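# Remove stained block from upright row, close the gap

## Task

Pull the block with yellow-brown staining out of the line of upright, on-edge blocks and set it down lying flat on an empty part of the bench, well apart from the line. Then push the remaining grey blocks together so each again touches its neighbour face to face. Finish by opening the grippers and withdrawing both arms.

## Robot and tools

Robot and frame. There are two arms, left_arm and right_arm, both reported in one shared scene frame. Its origin sits on the table surface midway between the arms. +x points out across the table, +z points up, and left_arm is on the +y side. The arm names do not refer to sides of any image. The base of left_arm is at (+0.005, +0.300, 0) with quat_wxyz (+0.996, 0, 0, -0.094). The base of right_arm is at (-0.031, -0.278, 0) with quat_wxyz (+0.997, 0, 0, -0.082). Joint ranges in rad, base to hand: waist -2.618 to 3.054, shoulder 0.000 to 3.142, elbow 0.000 to 3.142, wrist pitch -1.571 to 1.571, wrist yaw -1.571 to 1.571, wrist roll -2.094 to 2.094. The elbow cannot quite straighten fully.

Gripper. The fingers extend along the gripper's own +z axis and close along its y axis. end_effector_position is the point between the finger pads, about 1 cm short of the fingertips. Opening is a number from -1 (closed) to +1 (fully open, 0.094 m). A wrist camera mount sits on each hand and also takes up space.

The row of 16 numbers. Every motion command uses one row laid out as: left_arm x, y, z, qw, qx, qy, qz, opening, then right_arm x, y, z, qw, qx, qy, qz, opening. Always send all 16, even when one arm should not move. x, y, z are an absolute target for that gripper's end_effector_position in metres in the scene frame. qw, qx, qy, qz are an absolute target for its end_effector_quat_wxyz, w first, same frame. To keep an orientation, repeat one fixed quaternion in every row rather than copying the slightly drifted one from the latest result. An arm meant to stay put should get the full pose from the last result before it stopped, plus its intended opening.

execute_actions(actions). actions is a list of up to 15 actions. Each action is a table of up to 15 rows; each row drives one control step of 1/30 s, and if the table has fewer than 15 rows its final row repeats to fill the 15 steps (0.5 s). An empty list just reports state and images. If any target is more than 0.6 m from the gripper's current position along any of that gripper's axes, that action is rejected for both arms; if the first action fails this against the last reported state, or any action is malformed, nothing runs. Each step, the commanded pose is clipped to within 70 mm and 16 degrees of the measured pose, and the arm only travels as far as the last clipped pose, so long moves need several actions. Position wins over orientation when both cannot be met. Expect motions to finish a centimetre or more off, usually low.

move(target, speed, blocking). target is one 16-number row as above, absolute. speed is the path's top speed in m/s, 0.002 to 0.5, default 0.25; rotation is capped at twice that in rad/s. Both grippers travel straight lines that finish together, lasting 0.5 to 10 s (cut off at 10 s). Paths ignore obstacles and the other arm, and the hand can lag, wander or overshoot the speed, especially near full reach. The opening is applied at the start. With blocking=false you get a result after 0.5 s; you must then use wait or stop before any new move or execute_actions. The result adds a move: line with the ending (done, off_target, moving, held, fault), any limits (paced = pose clipped; held = steps blocked, after which the arm may speed up sharply), and each gripper's distance from its target.

wait(seconds): 0 to 10; lets the scene run while each arm holds its last command, ending early if a running move finishes. stop(): brakes a running move; it needs stopping distance, and fingers keep moving. zoom_image(camera, region): camera is cam_high, cam_left_wrist or cam_right_wrist; region is [x0, y0, x1, y1] in image pixels from the top-left, at most 504 by 504. read_manual(section): licence texts only. finished_scene(scene): ends the current scene permanently after the last command has been held; only call it once the result is complete and stable.

Results. The state line left_arm: … | right_arm: … gives each gripper's position and quaternion; printed positions can be off, more so at long reach. Hand target lines show where each controller is heading now. grip_measured is the measured opening on the command scale; the last Joint positions number is the opening in metres. Step readings list positions at some steps; HELD marks a step where that arm was held back. A pose unreachable line means the clearance check altered or blocked that arm's command. FAULT lines report an arm stop; MOTOR HOT warns from 75 °C, at 90 °C the arm halts for 10 s, and at 100 °C it goes limp and drops. Images come from cam_high, cam_left_wrist and cam_right_wrist (each 504x504), with calibration given up front that may be slightly off.

Grasping. To hold something, command an opening about 0.03 below grip_measured; a smaller gap grips more gently. Readings can be off by about 1 mm per gripper. Finger force tops out around 50 to 62 N and briefly spikes on first contact.

Cautions. Nothing may leave the table. Keep the arms from striking or pressing on each other. Approach contacts slowly: faster touches hit harder, and aiming far past a contact pushes harder. Avoid dropping, slamming or shoving blocks hard. Brief outside tugs on a held part or nudges to loose objects can happen. Holding loads heats motors, so avoid long static holds. The robot keeps its last command while you compose each reply.

Each tool is called after "Emit:" as name(argument=value, ...) on one line, values as JSON.

## Session

Emit:
execute_actions(actions=[])

Scene clock: 0.00 s.
left_arm: end_effector_position=(+0.3239, -0.2127, +0.1411) grip_measured=+1.000 end_effector_quat_wxyz=(+0.605, +0.335, +0.665, -0.283) | right_arm: end_effector_position=(+0.3345, -0.5635, +0.1782) grip_measured=+1.000 end_effector_quat_wxyz=(+0.605, +0.439, +0.632, -0.204)
Joint positions: left_arm=[-0.873  2.175  1.208  0.858 -0.156  0.012  0.094] | right_arm=[-0.345  1.618  0.705  0.711  0.415  0.365  0.094]
Joint velocities: left_arm=[-0.012  0.022 -0.007 -0.066  0.022  0.022  0.   ] | right_arm=[-0.002 -0.017 -0.007  0.022 -0.007  0.007  0.   ]
Hand target (left_arm): +0.324, -0.213, +0.140; +0.602, +0.335, +0.667, -0.282
Hand target (right_arm): +0.335, -0.564, +0.184; +0.610, +0.438, +0.628, -0.205

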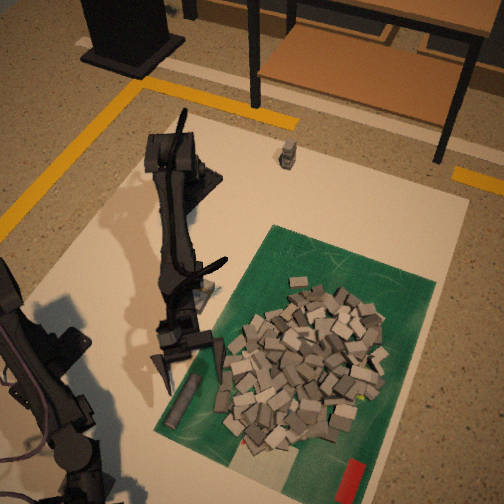

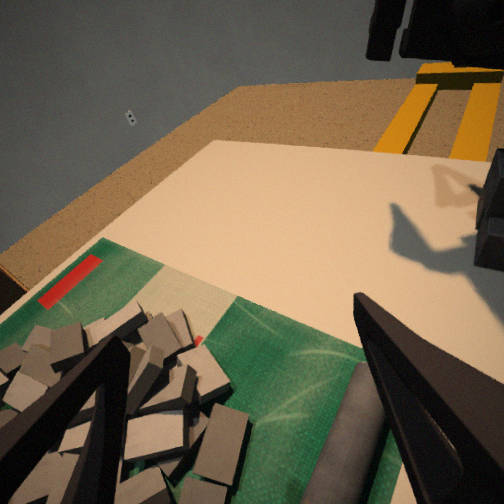

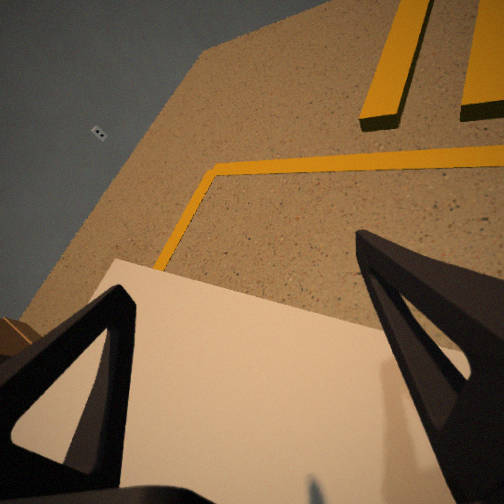

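Emit:
move(target=[0.25,0.32,0.25,0.0,0.707,0.707,0,1, 0.3345,-0.5635,0.1782,0.605,0.439,0.632,-0.204,1])

Emit:
zoom_image(camera="cam_high", region=[120,220,280,380])

Scene clock: 4.30 s.
left_arm: end_effector_position=(+0.2520, +0.3143, +0.2466) grip_measured=+1.000 end_effector_quat_wxyz=(+0.089, +0.695, +0.709, +0.084) | right_arm: end_effector_position=(+0.3345, -0.5635, +0.1782) grip_measured=+1.000 end_effector_quat_wxyz=(+0.605, +0.439, +0.632, -0.204)
Joint positions: left_arm=[ 0.256  1.348  1.566 -1.544  0.021  1.617  0.094] | right_arm=[-0.345  1.618  0.705  0.711  0.415  0.365  0.094]
Joint velocities: left_arm=[-0.007 -0.012  0.007 -0.007  0.007  0.022  0.   ] | right_arm=[ 0.002 -0.002 -0.017 -0.007  0.066  0.037  0.   ]
Hand target (left_arm): +0.245, +0.316, +0.248; +0.084, +0.696, +0.708, +0.085
Hand target (right_arm): +0.335, -0.564, +0.178; +0.605, +0.439, +0.632, -0.204
Off the commanded pose (left_arm): 0.007 m, 14 deg.
Off the commanded pose (right_arm): 0.000 m, 0 deg.
joint sent to its limit (left arm) — the command would take joint 4 (wrist pitch) past its lower limit, so that joint was sent only as far as its limit.
move: off_target (left_arm)
camera_calibration (this result's frames):
cam_left_wrist: T_world_to_cam=[[-0.96615, 0.170943, -0.193219, 0.227951], [0.0117334, 0.777301, 0.629019, -0.371586], [0.257716, 0.60546, -0.752995, 0.0391], [0, 0, 0, 1]] pos_world=[0.214518, 0.226194, 0.307221]

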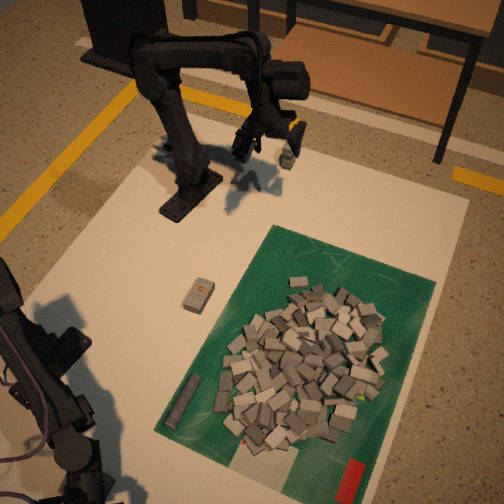

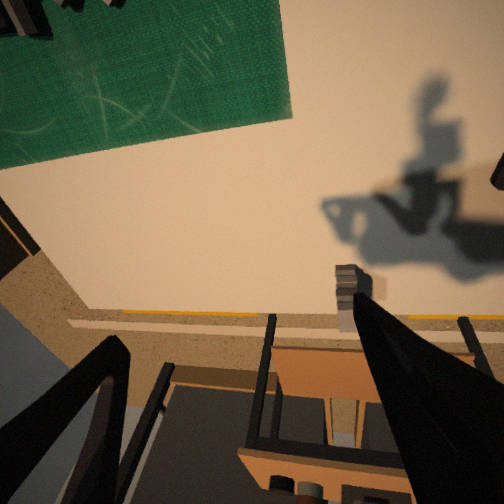

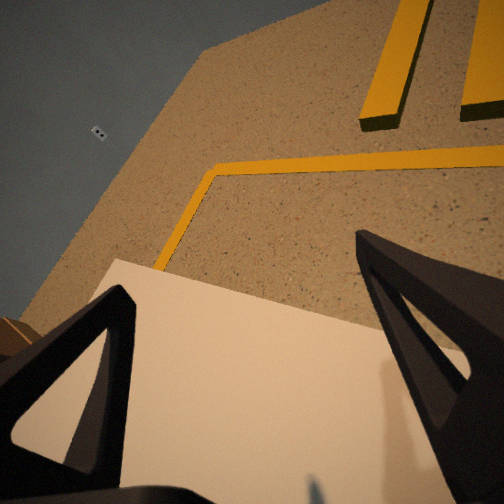

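Region (120, 220, 280, 380) of cam_high's 504x504 image, scaled by 3.150, with more detail than that image has.

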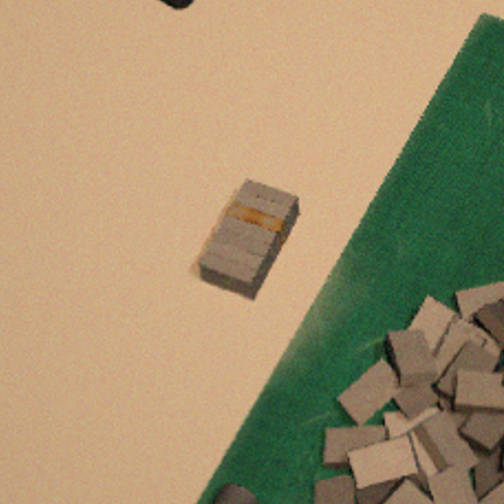

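Emit:
move(target=[0.13,0.10,0.16,0.0,0.707,0.707,0,1, 0.3345,-0.5635,0.1782,0.605,0.439,0.632,-0.204,1])

Scene clock: 7.17 s.
left_arm: end_effector_position=(+0.1339, +0.1029, +0.1632) grip_measured=+1.000 end_effector_quat_wxyz=(-0.002, +0.707, +0.707, +0.006) | right_arm: end_effector_position=(+0.3345, -0.5635, +0.1782) grip_measured=+1.000 end_effector_quat_wxyz=(+0.605, +0.439, +0.632, -0.204)
Joint positions: left_arm=[-0.814  1.448  1.331 -1.461 -0.01   0.569  0.094] | right_arm=[-0.345  1.618  0.705  0.711  0.415  0.365  0.094]
Joint velocities: left_arm=[ 0.012 -0.027  0.002 -0.095 -0.007 -0.022  0.   ] | right_arm=[-0.012  0.002 -0.007 -0.11  -0.066 -0.051  0.   ]
Hand target (left_arm): +0.131, +0.100, +0.160; -0.006, +0.706, +0.708, -0.001
Hand target (right_arm): +0.335, -0.564, +0.178; +0.605, +0.439, +0.632, -0.204
Off the commanded pose (left_arm): 0.006 m, 1 deg.
Off the commanded pose (right_arm): 0.000 m, 0 deg.
move: done
camera_calibration (this result's frames):
cam_left_wrist: T_world_to_cam=[[-0.980719, 0.189991, 0.045766, 0.0948832], [0.177012, 0.764371, 0.620004, -0.172705], [0.0828129, 0.61615, -0.783263, 0.162017], [0, 0, 0, 1]] pos_world=[0.110207, 0.0141568, 0.229637]

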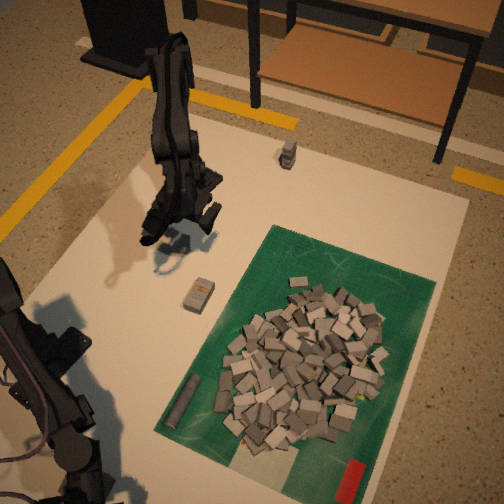

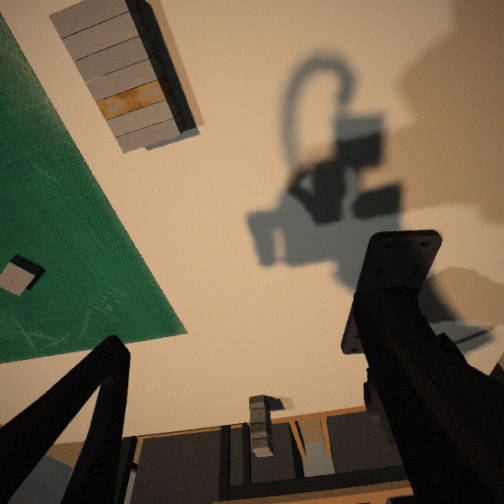

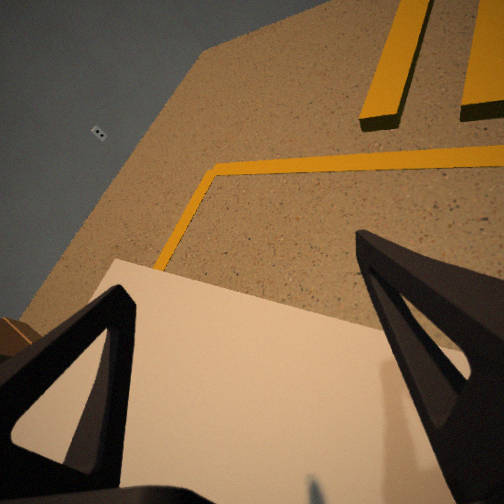

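Emit:
move(target=[0.18,0.035,0.10,0.0,0.707,0.707,0,1, 0.3345,-0.5635,0.1782,0.605,0.439,0.632,-0.204,1])

Scene clock: 8.67 s.
left_arm: end_effector_position=(+0.1754, +0.0437, +0.0957) grip_measured=+1.000 end_effector_quat_wxyz=(-0.013, +0.707, +0.707, +0.008) | right_arm: end_effector_position=(+0.3345, -0.5635, +0.1782) grip_measured=+1.000 end_effector_quat_wxyz=(+0.605, +0.439, +0.632, -0.204)
Joint positions: left_arm=[-0.804  1.745  1.367 -1.222 -0.01   0.579  0.094] | right_arm=[-0.345  1.618  0.705  0.711  0.415  0.365  0.094]
Joint velocities: left_arm=[-0.002  0.002 -0.002  0.081  0.007  0.051  0.   ] | right_arm=[-0.032 -0.007 -0.017 -0.022 -0.022  0.051  0.   ]
Hand target (left_arm): +0.181, +0.036, +0.101; +0.000, +0.707, +0.707, +0.000
Hand target (right_arm): +0.335, -0.564, +0.178; +0.605, +0.439, +0.632, -0.204
Off the commanded pose (left_arm): 0.011 m, 2 deg.
Off the commanded pose (right_arm): 0.000 m, 0 deg.
move: off_target (left_arm)
camera_calibration (this result's frames):
cam_left_wrist: T_world_to_cam=[[-0.980065, 0.188996, 0.0612619, 0.148351], [0.184658, 0.75275, 0.631878, -0.0949036], [0.0733075, 0.630594, -0.772643, 0.142194], [0, 0, 0, 1]] pos_world=[0.152494, -0.0462658, 0.160744]

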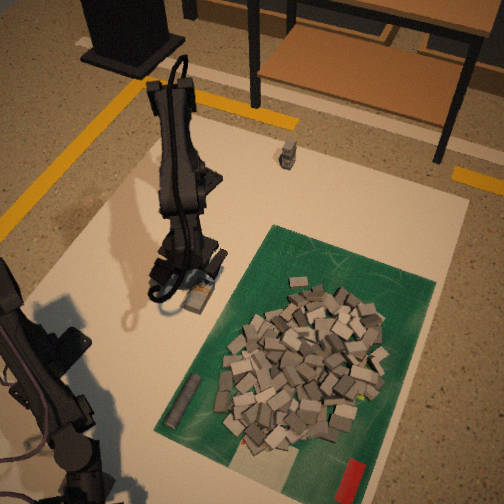

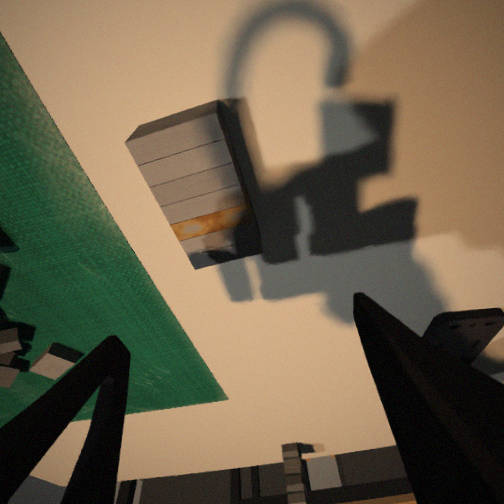

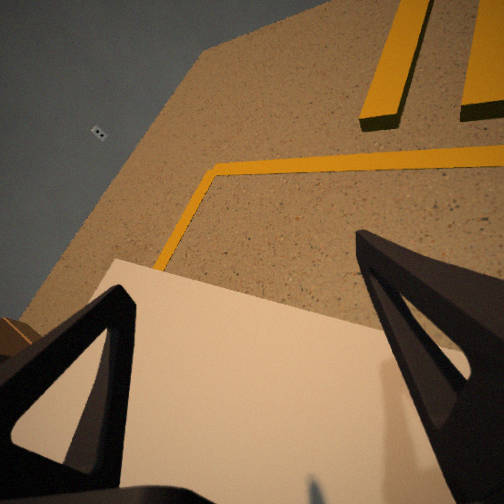

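Emit:
move(target=[0.183,0.060,0.055,0.0,0.707,0.707,0,0.2, 0.3345,-0.5635,0.1782,0.605,0.439,0.632,-0.204,1], speed=0.1)

Scene clock: 14.00 s.
left_arm: end_effector_position=(+0.1837, +0.0587, +0.0534) grip_measured=+0.202 end_effector_quat_wxyz=(-0.005, +0.707, +0.707, +0.006) | right_arm: end_effector_position=(+0.3345, -0.5635, +0.1782) grip_measured=+1.000 end_effector_quat_wxyz=(+0.605, +0.439, +0.632, -0.204)
Joint positions: left_arm=[-0.753  1.737  1.186 -1.032 -0.01   0.629  0.056] | right_arm=[-0.345  1.618  0.705  0.711  0.415  0.365  0.094]
Joint velocities: left_arm=[-0.022 -0.012 -0.007 -0.007 -0.037 -0.037 -0.001] | right_arm=[-0.012  0.017  0.012  0.037 -0.037  0.007  0.   ]
Hand target (left_arm): +0.182, +0.060, +0.055; +0.000, +0.707, +0.707, -0.000
Hand target (right_arm): +0.335, -0.564, +0.178; +0.605, +0.439, +0.632, -0.204
Off the commanded pose (left_arm): 0.002 m, 1 deg.
Off the commanded pose (right_arm): 0.000 m, 0 deg.
move: done
camera_calibration (this result's frames):
cam_left_wrist: T_world_to_cam=[[-0.980558, 0.189797, 0.0498379, 0.156855], [0.179112, 0.761917, 0.622416, -0.0800409], [0.0801602, 0.619241, -0.781098, 0.0993334], [0, 0, 0, 1]] pos_world=[0.160179, -0.0302974, 0.119591]

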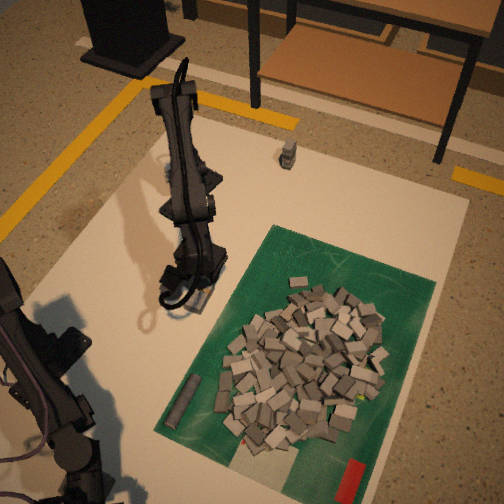

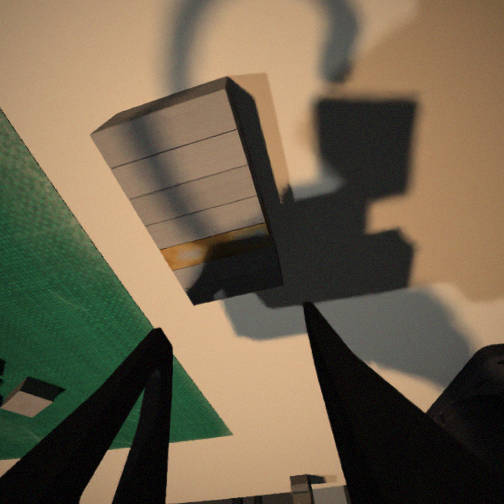

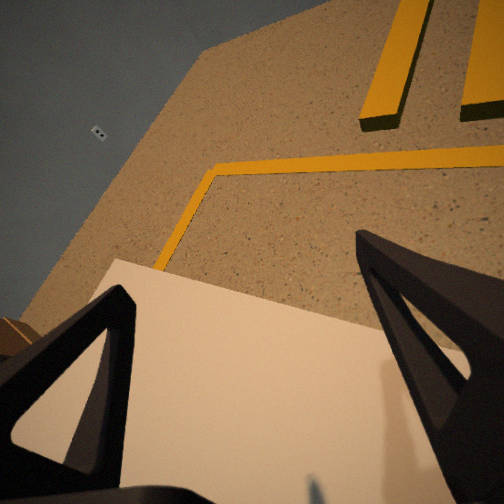

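Descend and see.

Emit:
move(target=[0.183,0.060,0.024,0.0,0.707,0.707,0,0.2, 0.3345,-0.5635,0.1782,0.605,0.439,0.632,-0.204,1], speed=0.05)

Scene clock: 15.37 s.
left_arm: end_effector_position=(+0.1858, +0.0558, +0.0328) grip_measured=+0.202 end_effector_quat_wxyz=(+0.013, +0.707, +0.707, +0.003) | right_arm: end_effector_position=(+0.3345, -0.5635, +0.1782) grip_measured=+1.000 end_effector_quat_wxyz=(+0.605, +0.439, +0.632, -0.204)
Joint positions: left_arm=[-0.753  1.745  1.108 -0.91  -0.01   0.63   0.056] | right_arm=[-0.345  1.618  0.705  0.711  0.415  0.365  0.094]
Joint velocities: left_arm=[-0.017 -0.002  0.002  0.007  0.022  0.037 -0.001] | right_arm=[-0.002  0.017 -0.007 -0.007 -0.037  0.037  0.   ]
Hand target (left_arm): +0.183, +0.060, +0.024; +0.000, +0.707, +0.707, -0.000
Hand target (right_arm): +0.335, -0.564, +0.178; +0.605, +0.439, +0.632, -0.204
Off the commanded pose (left_arm): 0.010 m, 1 deg.
Off the commanded pose (right_arm): 0.000 m, 0 deg.
move: done
camera_calibration (this result's frames):
cam_left_wrist: T_world_to_cam=[[-0.98126, 0.191236, 0.0236132, 0.161424], [0.166467, 0.779624, 0.603718, -0.0633869], [0.0970429, 0.596335, -0.796848, 0.0835092], [0, 0, 0, 1]] pos_world=[0.160846, -0.0312515, 0.101]

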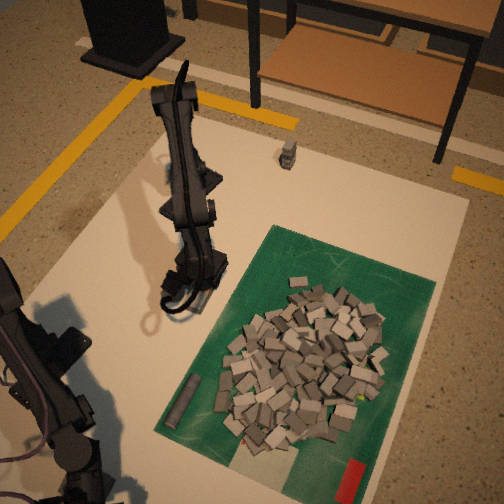

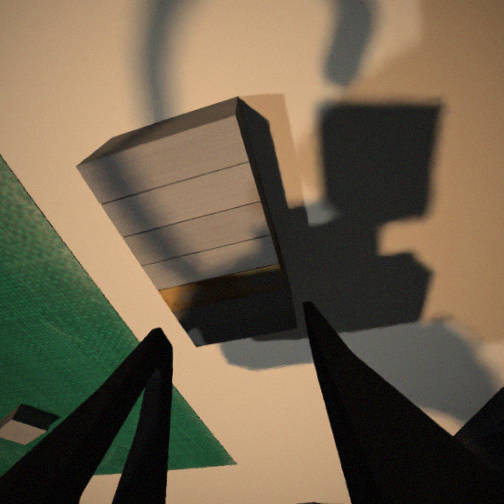

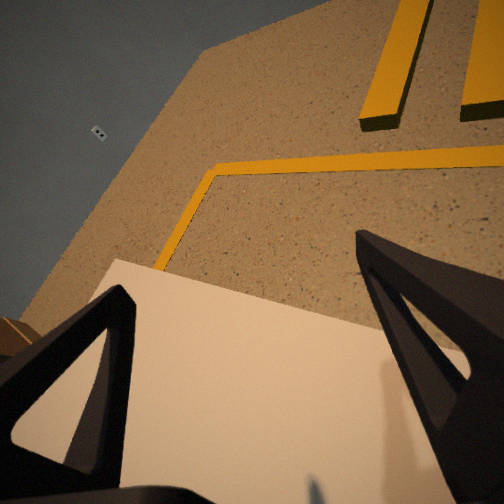

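Emit:
move(target=[0.181,0.063,0.010,0.0,0.707,0.707,0,0.2, 0.3345,-0.5635,0.1782,0.605,0.439,0.632,-0.204,1], speed=0.05)

Scene clock: 16.47 s.
left_arm: end_effector_position=(+0.1836, +0.0587, +0.0182) grip_measured=+0.202 end_effector_quat_wxyz=(+0.011, +0.707, +0.707, +0.003) | right_arm: end_effector_position=(+0.3345, -0.5635, +0.1782) grip_measured=+1.000 end_effector_quat_wxyz=(+0.605, +0.439, +0.632, -0.204)
Joint positions: left_arm=[-0.753  1.758  1.06  -0.851 -0.01   0.63   0.056] | right_arm=[-0.345  1.618  0.705  0.711  0.415  0.365  0.094]
Joint velocities: left_arm=[-0.017  0.002 -0.002  0.022 -0.066 -0.022  0.   ] | right_arm=[ 0.017 -0.002  0.022  0.007 -0.007  0.007  0.   ]
Hand target (left_arm): +0.181, +0.063, +0.010; -0.000, +0.707, +0.707, +0.000
Hand target (right_arm): +0.335, -0.564, +0.178; +0.605, +0.439, +0.632, -0.204
Off the commanded pose (left_arm): 0.010 m, 1 deg.
Off the commanded pose (right_arm): 0.000 m, 0 deg.
move: done
camera_calibration (this result's frames):
cam_left_wrist: T_world_to_cam=[[-0.981221, 0.191183, 0.025568, 0.159041], [0.167417, 0.778319, 0.605137, -0.0566273], [0.0957915, 0.598054, -0.795711, 0.0703902], [0, 0, 0, 1]] pos_world=[0.158792, -0.0284289, 0.0862112]

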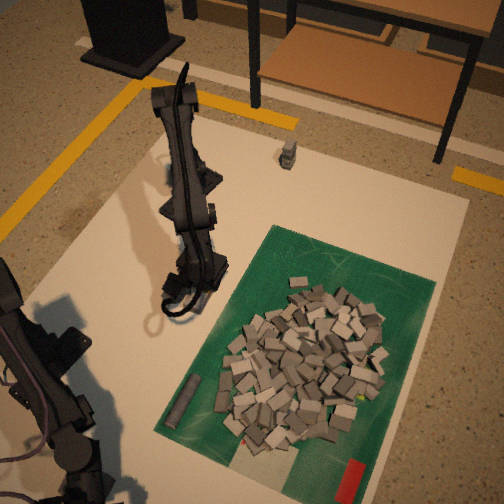

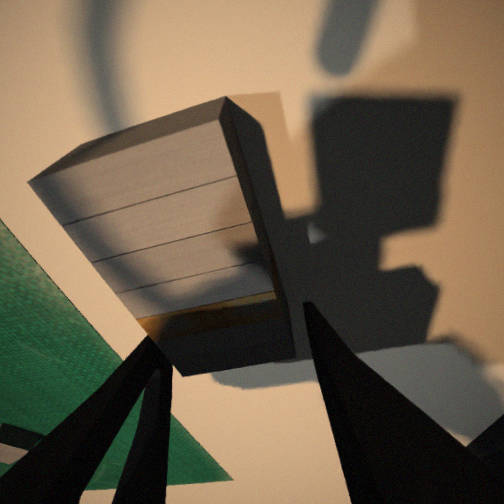

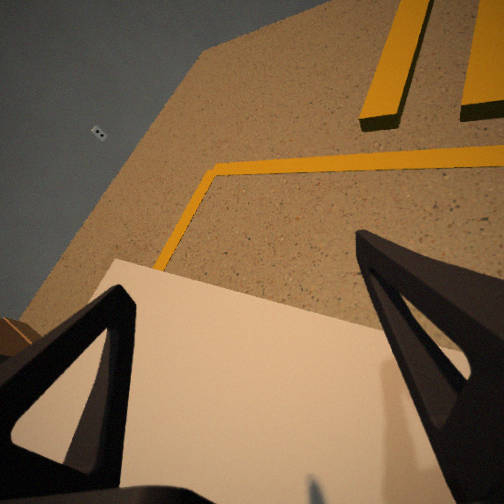

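Close, then slide +y.

Emit:
move(target=[0.181,0.063,0.010,0.0,0.707,0.707,0,-0.25, 0.3345,-0.5635,0.1782,0.605,0.439,0.632,-0.204,1])

Emit:
move(target=[0.181,0.105,0.012,0.0,0.707,0.707,0,-0.25, 0.3345,-0.5635,0.1782,0.605,0.439,0.632,-0.204,1], speed=0.04)

Scene clock: 17.67 s.
left_arm: end_effector_position=(+0.1840, +0.0583, +0.0182) grip_measured=-0.102 end_effector_quat_wxyz=(+0.012, +0.707, +0.707, +0.003) | right_arm: end_effector_position=(+0.3345, -0.5635, +0.1782) grip_measured=+1.000 end_effector_quat_wxyz=(+0.605, +0.439, +0.632, -0.204)
Joint positions: left_arm=[-0.753  1.758  1.06  -0.849 -0.01   0.63   0.042] | right_arm=[-0.345  1.618  0.705  0.711  0.415  0.365  0.094]
Joint velocities: left_arm=[-0.027 -0.002 -0.002 -0.051  0.066  0.11   0.001] | right_arm=[ 0.002 -0.012  0.002  0.022  0.037 -0.066  0.   ]
Hand target (left_arm): +0.181, +0.063, +0.010; -0.000, +0.707, +0.707, -0.000
Hand target (right_arm): +0.335, -0.564, +0.178; +0.605, +0.439, +0.632, -0.204
Off the commanded pose (left_arm): 0.010 m, 1 deg.
Off the commanded pose (right_arm): 0.000 m, 0 deg.
move: done
camera_calibration (this result's frames):
cam_left_wrist: T_world_to_cam=[[-0.981255, 0.191228, 0.0238925, 0.159491], [0.166603, 0.779438, 0.603921, -0.0562262], [0.096864, 0.596581, -0.796686, 0.0705494], [0, 0, 0, 1]] pos_world=[0.159035, -0.0287628, 0.0863513]

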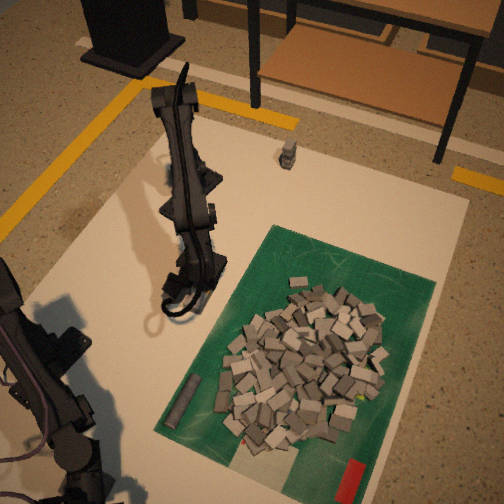

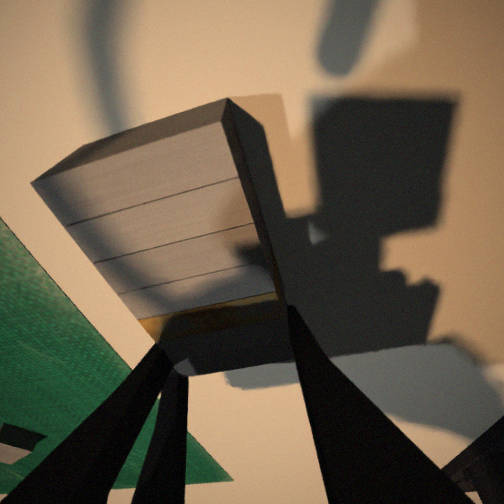

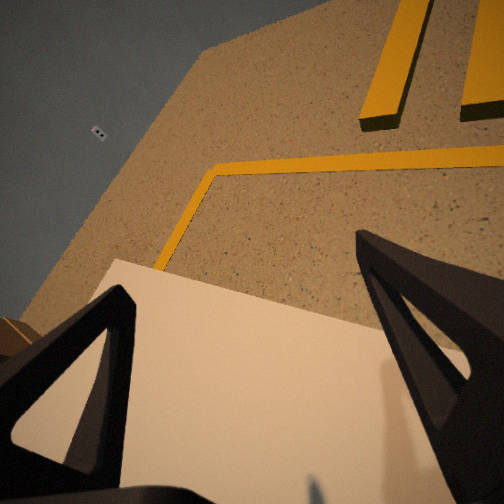

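Scene clock: 19.10 s.
left_arm: end_effector_position=(+0.1880, +0.0837, +0.0176) grip_measured=-0.102 end_effector_quat_wxyz=(+0.030, +0.708, +0.705, -0.013) | right_arm: end_effector_position=(+0.3345, -0.5635, +0.1782) grip_measured=+1.000 end_effector_quat_wxyz=(+0.605, +0.439, +0.632, -0.204)
Joint positions: left_arm=[-0.669  1.665  0.947 -0.792  0.022  0.718  0.042] | right_arm=[-0.345  1.618  0.705  0.711  0.415  0.365  0.094]
Joint velocities: left_arm=[ 0.007  0.002  0.002 -0.051  0.037  0.11  -0.001] | right_arm=[-0.027 -0.002 -0.007 -0.11  -0.095 -0.007  0.   ]
Hand target (left_arm): +0.180, +0.104, +0.012; +0.000, +0.707, +0.707, -0.000
Hand target (right_arm): +0.335, -0.564, +0.178; +0.605, +0.439, +0.632, -0.204
Off the commanded pose (left_arm): 0.023 m, 4 deg.
Off the commanded pose (right_arm): 0.000 m, 0 deg.
move: off_target (left_arm)
camera_calibration (this result's frames):
cam_left_wrist: T_world_to_cam=[[-0.980293, 0.197097, 0.013369, 0.15816], [0.169773, 0.805927, 0.567149, -0.078522], [0.101009, 0.558242, -0.823507, 0.0574047], [0, 0, 0, 1]] pos_world=[0.162576, 0.0000645742, 0.0896924]

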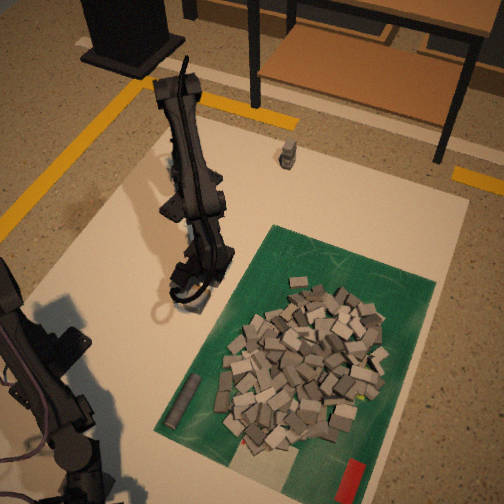

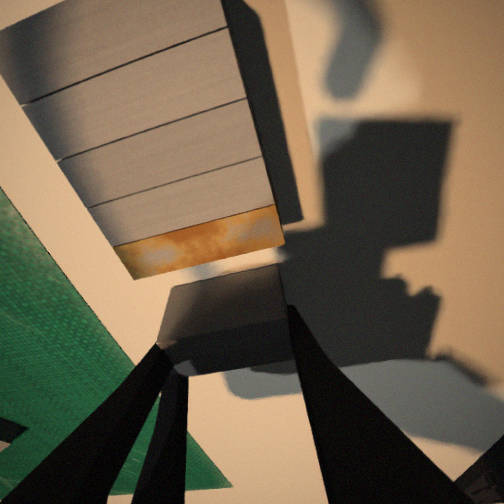

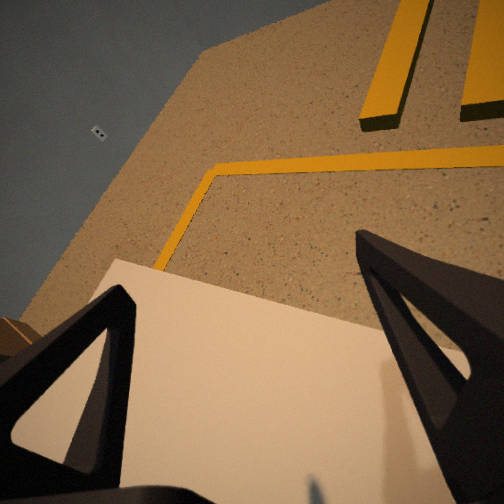

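Emit:
move(target=[0.188,0.084,0.018,0.0,0.707,0.707,0,0.2, 0.3345,-0.5635,0.1782,0.605,0.439,0.632,-0.204,1])

Emit:
move(target=[0.184,0.046,0.018,0.0,0.707,0.707,0,0.2, 0.3345,-0.5635,0.1782,0.605,0.439,0.632,-0.204,1], speed=0.04)

Scene clock: 20.57 s.
left_arm: end_effector_position=(+0.1861, +0.0874, +0.0167) grip_measured=+0.198 end_effector_quat_wxyz=(+0.003, +0.707, +0.708, -0.004) | right_arm: end_effector_position=(+0.3345, -0.5635, +0.1782) grip_measured=+1.000 end_effector_quat_wxyz=(+0.605, +0.439, +0.632, -0.204)
Joint positions: left_arm=[-0.675  1.7    0.985 -0.85   0.007  0.706  0.056] | right_arm=[-0.345  1.618  0.705  0.711  0.415  0.365  0.094]
Joint velocities: left_arm=[-0.007  0.012 -0.007  0.037 -0.095 -0.022 -0.   ] | right_arm=[ 0.007  0.012 -0.022  0.007  0.051 -0.037  0.   ]
Hand target (left_arm): +0.188, +0.084, +0.018; +0.000, +0.707, +0.707, +0.000
Hand target (right_arm): +0.335, -0.564, +0.178; +0.605, +0.439, +0.632, -0.204
Off the commanded pose (left_arm): 0.004 m, 1 deg.
Off the commanded pose (right_arm): 0.000 m, 0 deg.
move: done
camera_calibration (this result's frames):
cam_left_wrist: T_world_to_cam=[[-0.980659, 0.189812, 0.0477455, 0.155613], [0.179761, 0.776965, 0.603333, -0.0806116], [0.0774233, 0.600247, -0.796059, 0.0550187], [0, 0, 0, 1]] pos_world=[0.162834, 0.0000704246, 0.0850039]

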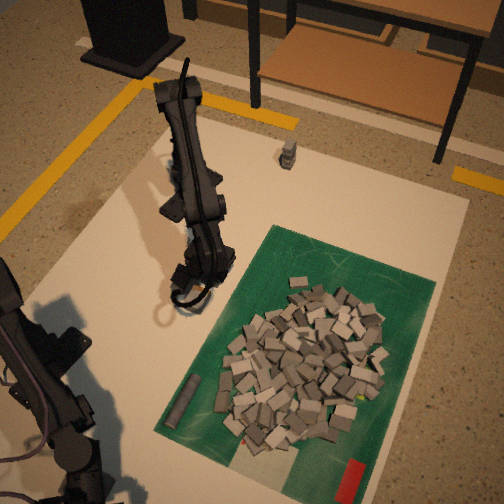

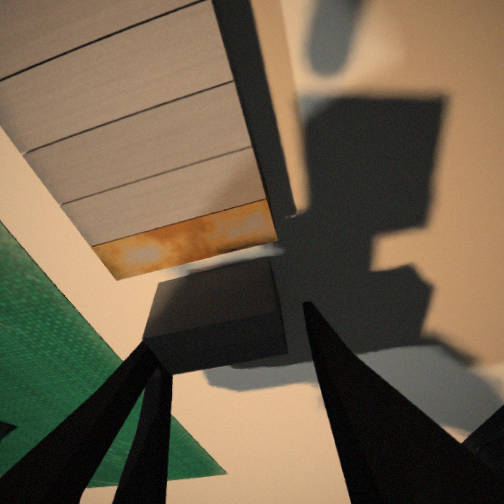

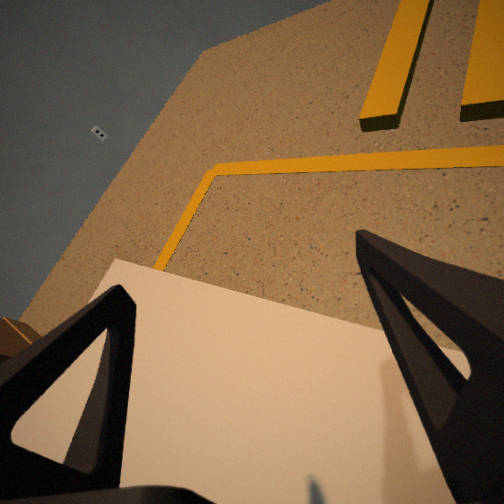

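Scene clock: 21.87 s.
left_arm: end_effector_position=(+0.1833, +0.0493, +0.0171) grip_measured=+0.198 end_effector_quat_wxyz=(+0.003, +0.708, +0.706, -0.004) | right_arm: end_effector_position=(+0.3345, -0.5635, +0.1782) grip_measured=+1.000 end_effector_quat_wxyz=(+0.605, +0.439, +0.632, -0.204)
Joint positions: left_arm=[-0.763  1.799  1.106 -0.872  0.007  0.623  0.056] | right_arm=[-0.345  1.618  0.705  0.711  0.415  0.365  0.094]
Joint velocities: left_arm=[-0.002  0.002 -0.017  0.007  0.007 -0.037 -0.001] | right_arm=[ 0.002 -0.007  0.007  0.022 -0.007 -0.022  0.   ]
Hand target (left_arm): +0.185, +0.046, +0.018; -0.000, +0.707, +0.707, -0.000
Hand target (right_arm): +0.335, -0.564, +0.178; +0.605, +0.439, +0.632, -0.204
Off the commanded pose (left_arm): 0.004 m, 1 deg.
Off the commanded pose (right_arm): 0.000 m, 0 deg.
move: done
camera_calibration (this result's frames):
cam_left_wrist: T_world_to_cam=[[-0.979913, 0.193577, 0.0479413, 0.159804], [0.182902, 0.776555, 0.602917, -0.0513086], [0.0794821, 0.599575, -0.796362, 0.0781345], [0, 0, 0, 1]] pos_world=[0.159769, -0.0379382, 0.0854969]

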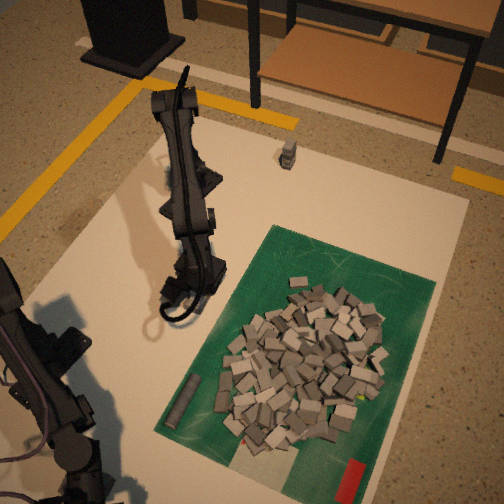

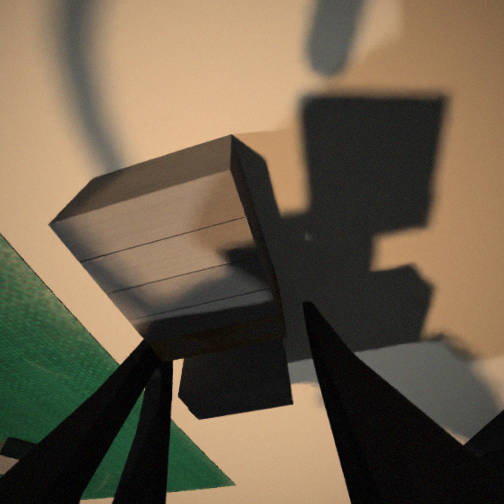

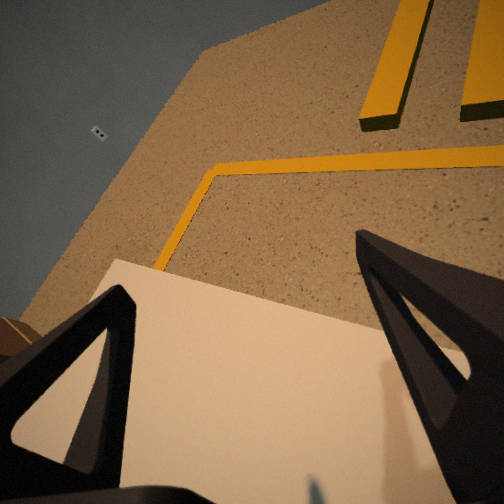

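Emit:
move(target=[0.184,0.046,0.018,0.0,0.707,0.707,0,-0.2, 0.3345,-0.5635,0.1782,0.605,0.439,0.632,-0.204,1])

Emit:
move(target=[0.184,0.048,0.08,0.0,0.707,0.707,0,-0.2, 0.3345,-0.5635,0.1782,0.605,0.439,0.632,-0.204,1], speed=0.06)

Scene clock: 22.87 s.
left_arm: end_effector_position=(+0.1843, +0.0515, +0.0171) grip_measured=-0.198 end_effector_quat_wxyz=(+0.001, +0.707, +0.707, +0.002) | right_arm: end_effector_position=(+0.3345, -0.5635, +0.1782) grip_measured=+1.000 end_effector_quat_wxyz=(+0.605, +0.439, +0.632, -0.204)
Joint positions: left_arm=[-0.763  1.799  1.106 -0.877 -0.005  0.62   0.038] | right_arm=[-0.345  1.618  0.705  0.711  0.415  0.365  0.094]
Joint velocities: left_arm=[ 0.007 -0.027 -0.007 -0.095  0.007 -0.037 -0.   ] | right_arm=[0.012 0.002 0.007 0.007 0.066 0.051 0.   ]
Hand target (left_arm): +0.184, +0.046, +0.018; +0.000, +0.707, +0.707, +0.000
Hand target (right_arm): +0.335, -0.564, +0.178; +0.605, +0.439, +0.632, -0.204
Off the commanded pose (left_arm): 0.006 m, 0 deg.
Off the commanded pose (right_arm): 0.000 m, 0 deg.
move: done
camera_calibration (this result's frames):
cam_left_wrist: T_world_to_cam=[[-0.980815, 0.19004, 0.0434337, 0.160778], [0.176413, 0.770486, 0.61256, -0.051874], [0.0829458, 0.608471, -0.78923, 0.0754956], [0, 0, 0, 1]] pos_world=[0.160583, -0.0365229, 0.0843761]

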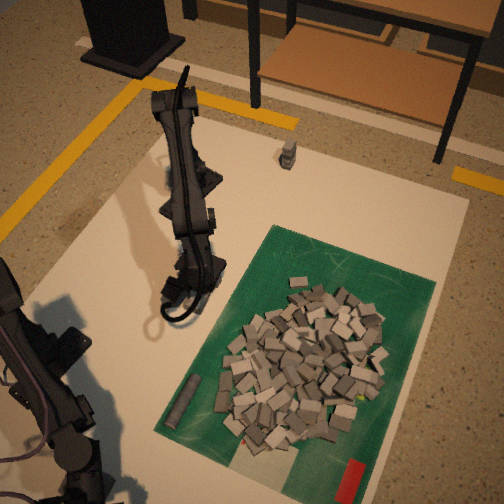

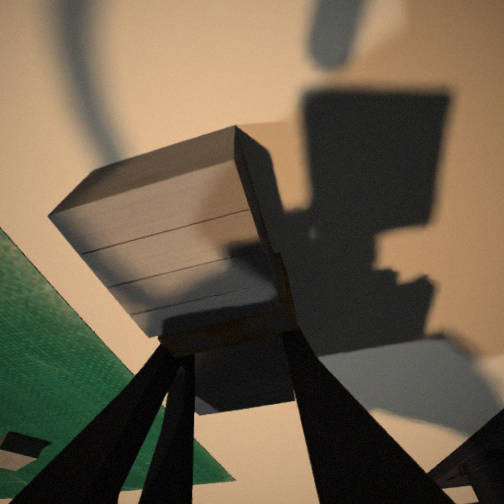

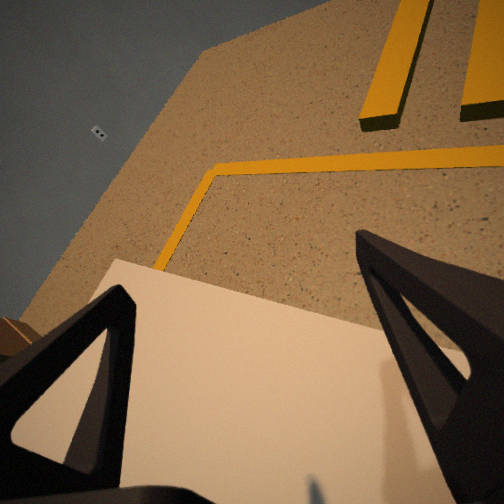

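Scene clock: 24.43 s.
left_arm: end_effector_position=(+0.1837, +0.0527, +0.0689) grip_measured=-0.198 end_effector_quat_wxyz=(-0.013, +0.707, +0.707, +0.005) | right_arm: end_effector_position=(+0.3345, -0.5635, +0.1782) grip_measured=+1.000 end_effector_quat_wxyz=(+0.605, +0.439, +0.632, -0.204)
Joint positions: left_arm=[-0.763  1.752  1.268 -1.113 -0.006  0.62   0.038] | right_arm=[-0.345  1.618  0.705  0.711  0.415  0.365  0.094]
Joint velocities: left_arm=[ 0.002 -0.017 -0.007 -0.022  0.037  0.037  0.001] | right_arm=[-0.022 -0.012 -0.007 -0.037 -0.037 -0.037  0.   ]
Hand target (left_arm): +0.184, +0.048, +0.080; +0.000, +0.707, +0.707, -0.000
Hand target (right_arm): +0.335, -0.564, +0.178; +0.605, +0.439, +0.632, -0.204
Off the commanded pose (left_arm): 0.012 m, 2 deg.
Off the commanded pose (right_arm): 0.000 m, 0 deg.
move: off_target (left_arm)
camera_calibration (this result's frames):
cam_left_wrist: T_world_to_cam=[[-0.979957, 0.188779, 0.0636192, 0.15622], [0.186346, 0.755768, 0.627766, -0.086446], [0.0704278, 0.627039, -0.775798, 0.116147], [0, 0, 0, 1]] pos_world=[0.161018, -0.0369866, 0.134436]

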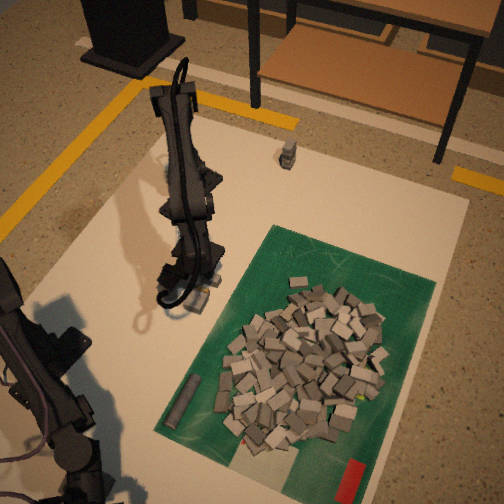

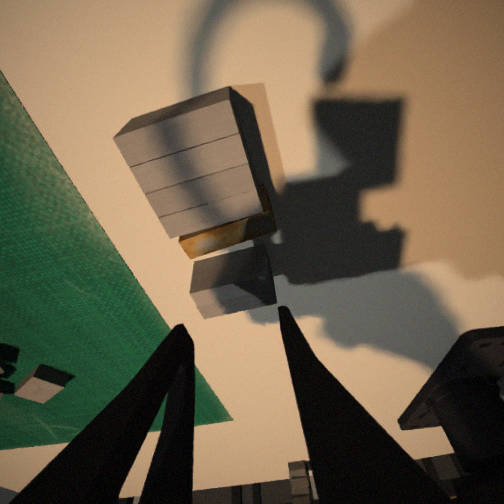

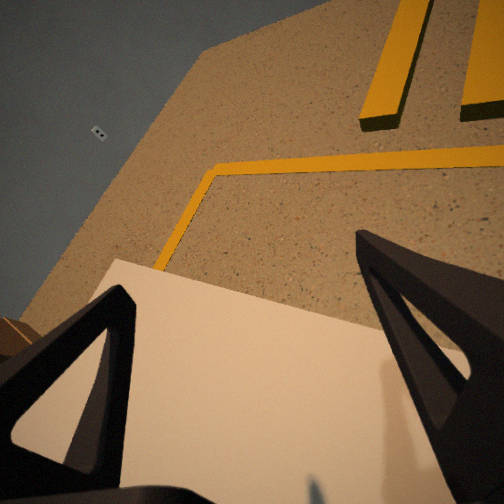

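Emit:
move(target=[0.180,0.040,0.06,0.0,0.707,0.707,0,0.3, 0.3345,-0.5635,0.1782,0.605,0.439,0.632,-0.204,1], speed=0.06)

Emit:
move(target=[0.179,0.043,0.012,0.0,0.707,0.707,0,0.3, 0.3345,-0.5635,0.1782,0.605,0.439,0.632,-0.204,1], speed=0.05)

Scene clock: 25.60 s.
left_arm: end_effector_position=(+0.1850, +0.0385, +0.0689) grip_measured=+0.298 end_effector_quat_wxyz=(+0.012, +0.707, +0.707, +0.001) | right_arm: end_effector_position=(+0.3345, -0.5635, +0.1782) grip_measured=+1.000 end_effector_quat_wxyz=(+0.605, +0.439, +0.632, -0.204)
Joint positions: left_arm=[-0.785  1.752  1.268 -1.064 -0.006  0.599  0.061] | right_arm=[-0.345  1.618  0.705  0.711  0.415  0.365  0.094]
Joint velocities: left_arm=[ 0.002  0.027 -0.012 -0.022  0.066 -0.022  0.001] | right_arm=[ 0.007 -0.012 -0.012  0.066 -0.051  0.007  0.   ]
Hand target (left_arm): +0.180, +0.040, +0.060; -0.000, +0.707, +0.707, +0.000
Hand target (right_arm): +0.335, -0.564, +0.178; +0.605, +0.439, +0.632, -0.204
Off the commanded pose (left_arm): 0.010 m, 1 deg.
Off the commanded pose (right_arm): 0.000 m, 0 deg.
move: done
camera_calibration (this result's frames):
cam_left_wrist: T_world_to_cam=[[-0.980971, 0.192135, 0.0279415, 0.162706], [0.170014, 0.78055, 0.601528, -0.0720926], [0.0937651, 0.594832, -0.798363, 0.123381], [0, 0, 0, 1]] pos_world=[0.160298, -0.0483805, 0.137322]

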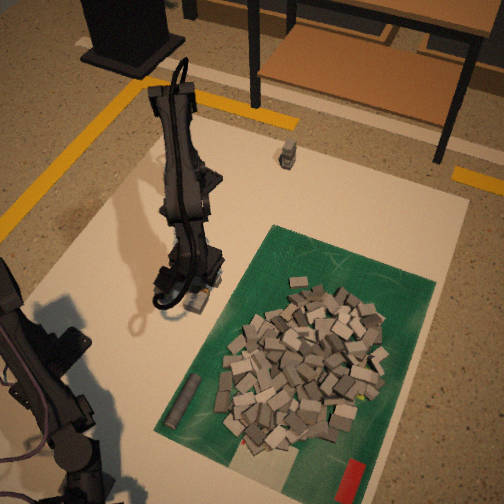

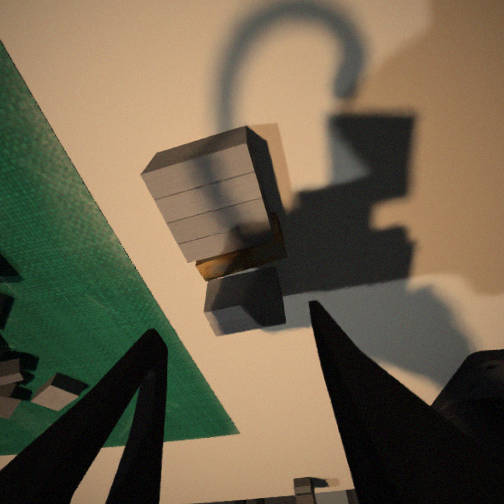

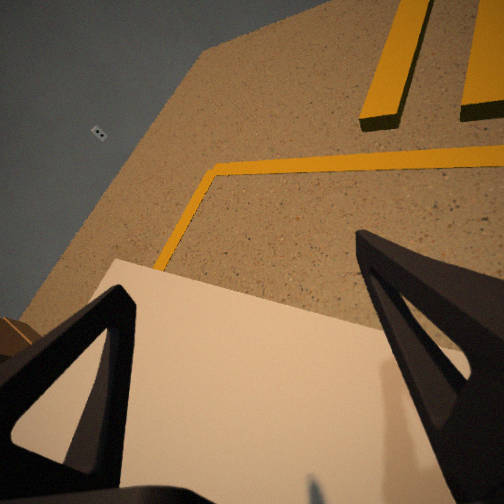

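Scene clock: 27.23 s.
left_arm: end_effector_position=(+0.1836, +0.0406, +0.0202) grip_measured=+0.298 end_effector_quat_wxyz=(+0.011, +0.707, +0.707, +0.001) | right_arm: end_effector_position=(+0.3345, -0.5635, +0.1782) grip_measured=+1.000 end_effector_quat_wxyz=(+0.605, +0.439, +0.632, -0.204)
Joint positions: left_arm=[-0.785  1.806  1.13  -0.873 -0.006  0.599  0.061] | right_arm=[-0.345  1.618  0.705  0.711  0.415  0.365  0.094]
Joint velocities: left_arm=[-0.002  0.002 -0.012 -0.066 -0.007 -0.066 -0.001] | right_arm=[ 0.007  0.002 -0.022  0.095  0.007 -0.022  0.   ]
Hand target (left_arm): +0.179, +0.044, +0.012; -0.000, +0.707, +0.707, +0.000
Hand target (right_arm): +0.335, -0.564, +0.178; +0.605, +0.439, +0.632, -0.204
Off the commanded pose (left_arm): 0.010 m, 1 deg.
Off the commanded pose (right_arm): 0.000 m, 0 deg.
move: done
camera_calibration (this result's frames):
cam_left_wrist: T_world_to_cam=[[-0.980946, 0.192099, 0.029026, 0.162216], [0.170531, 0.779791, 0.602366, -0.0443436], [0.09308, 0.595839, -0.797692, 0.0835179], [0, 0, 0, 1]] pos_world=[0.158913, -0.046346, 0.0886242]

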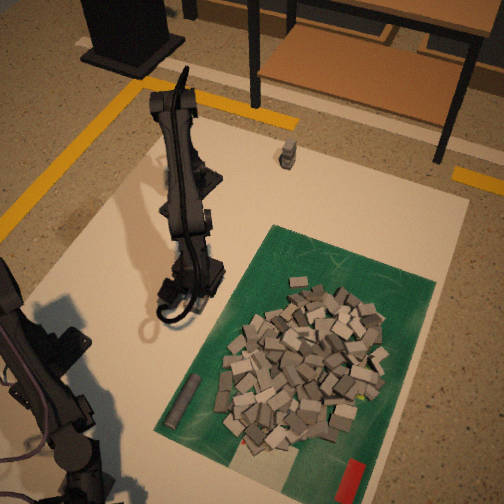

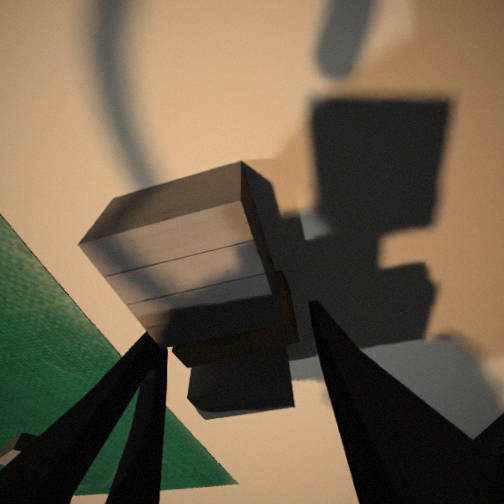

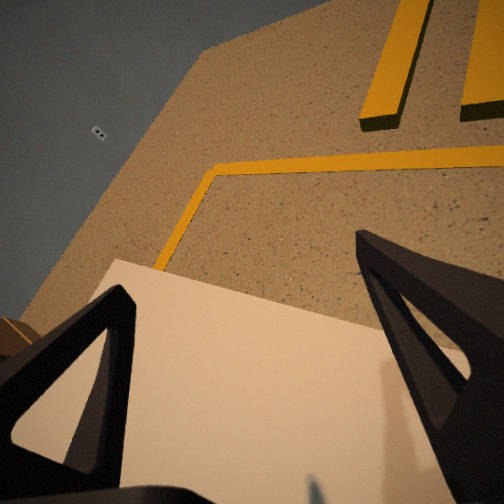

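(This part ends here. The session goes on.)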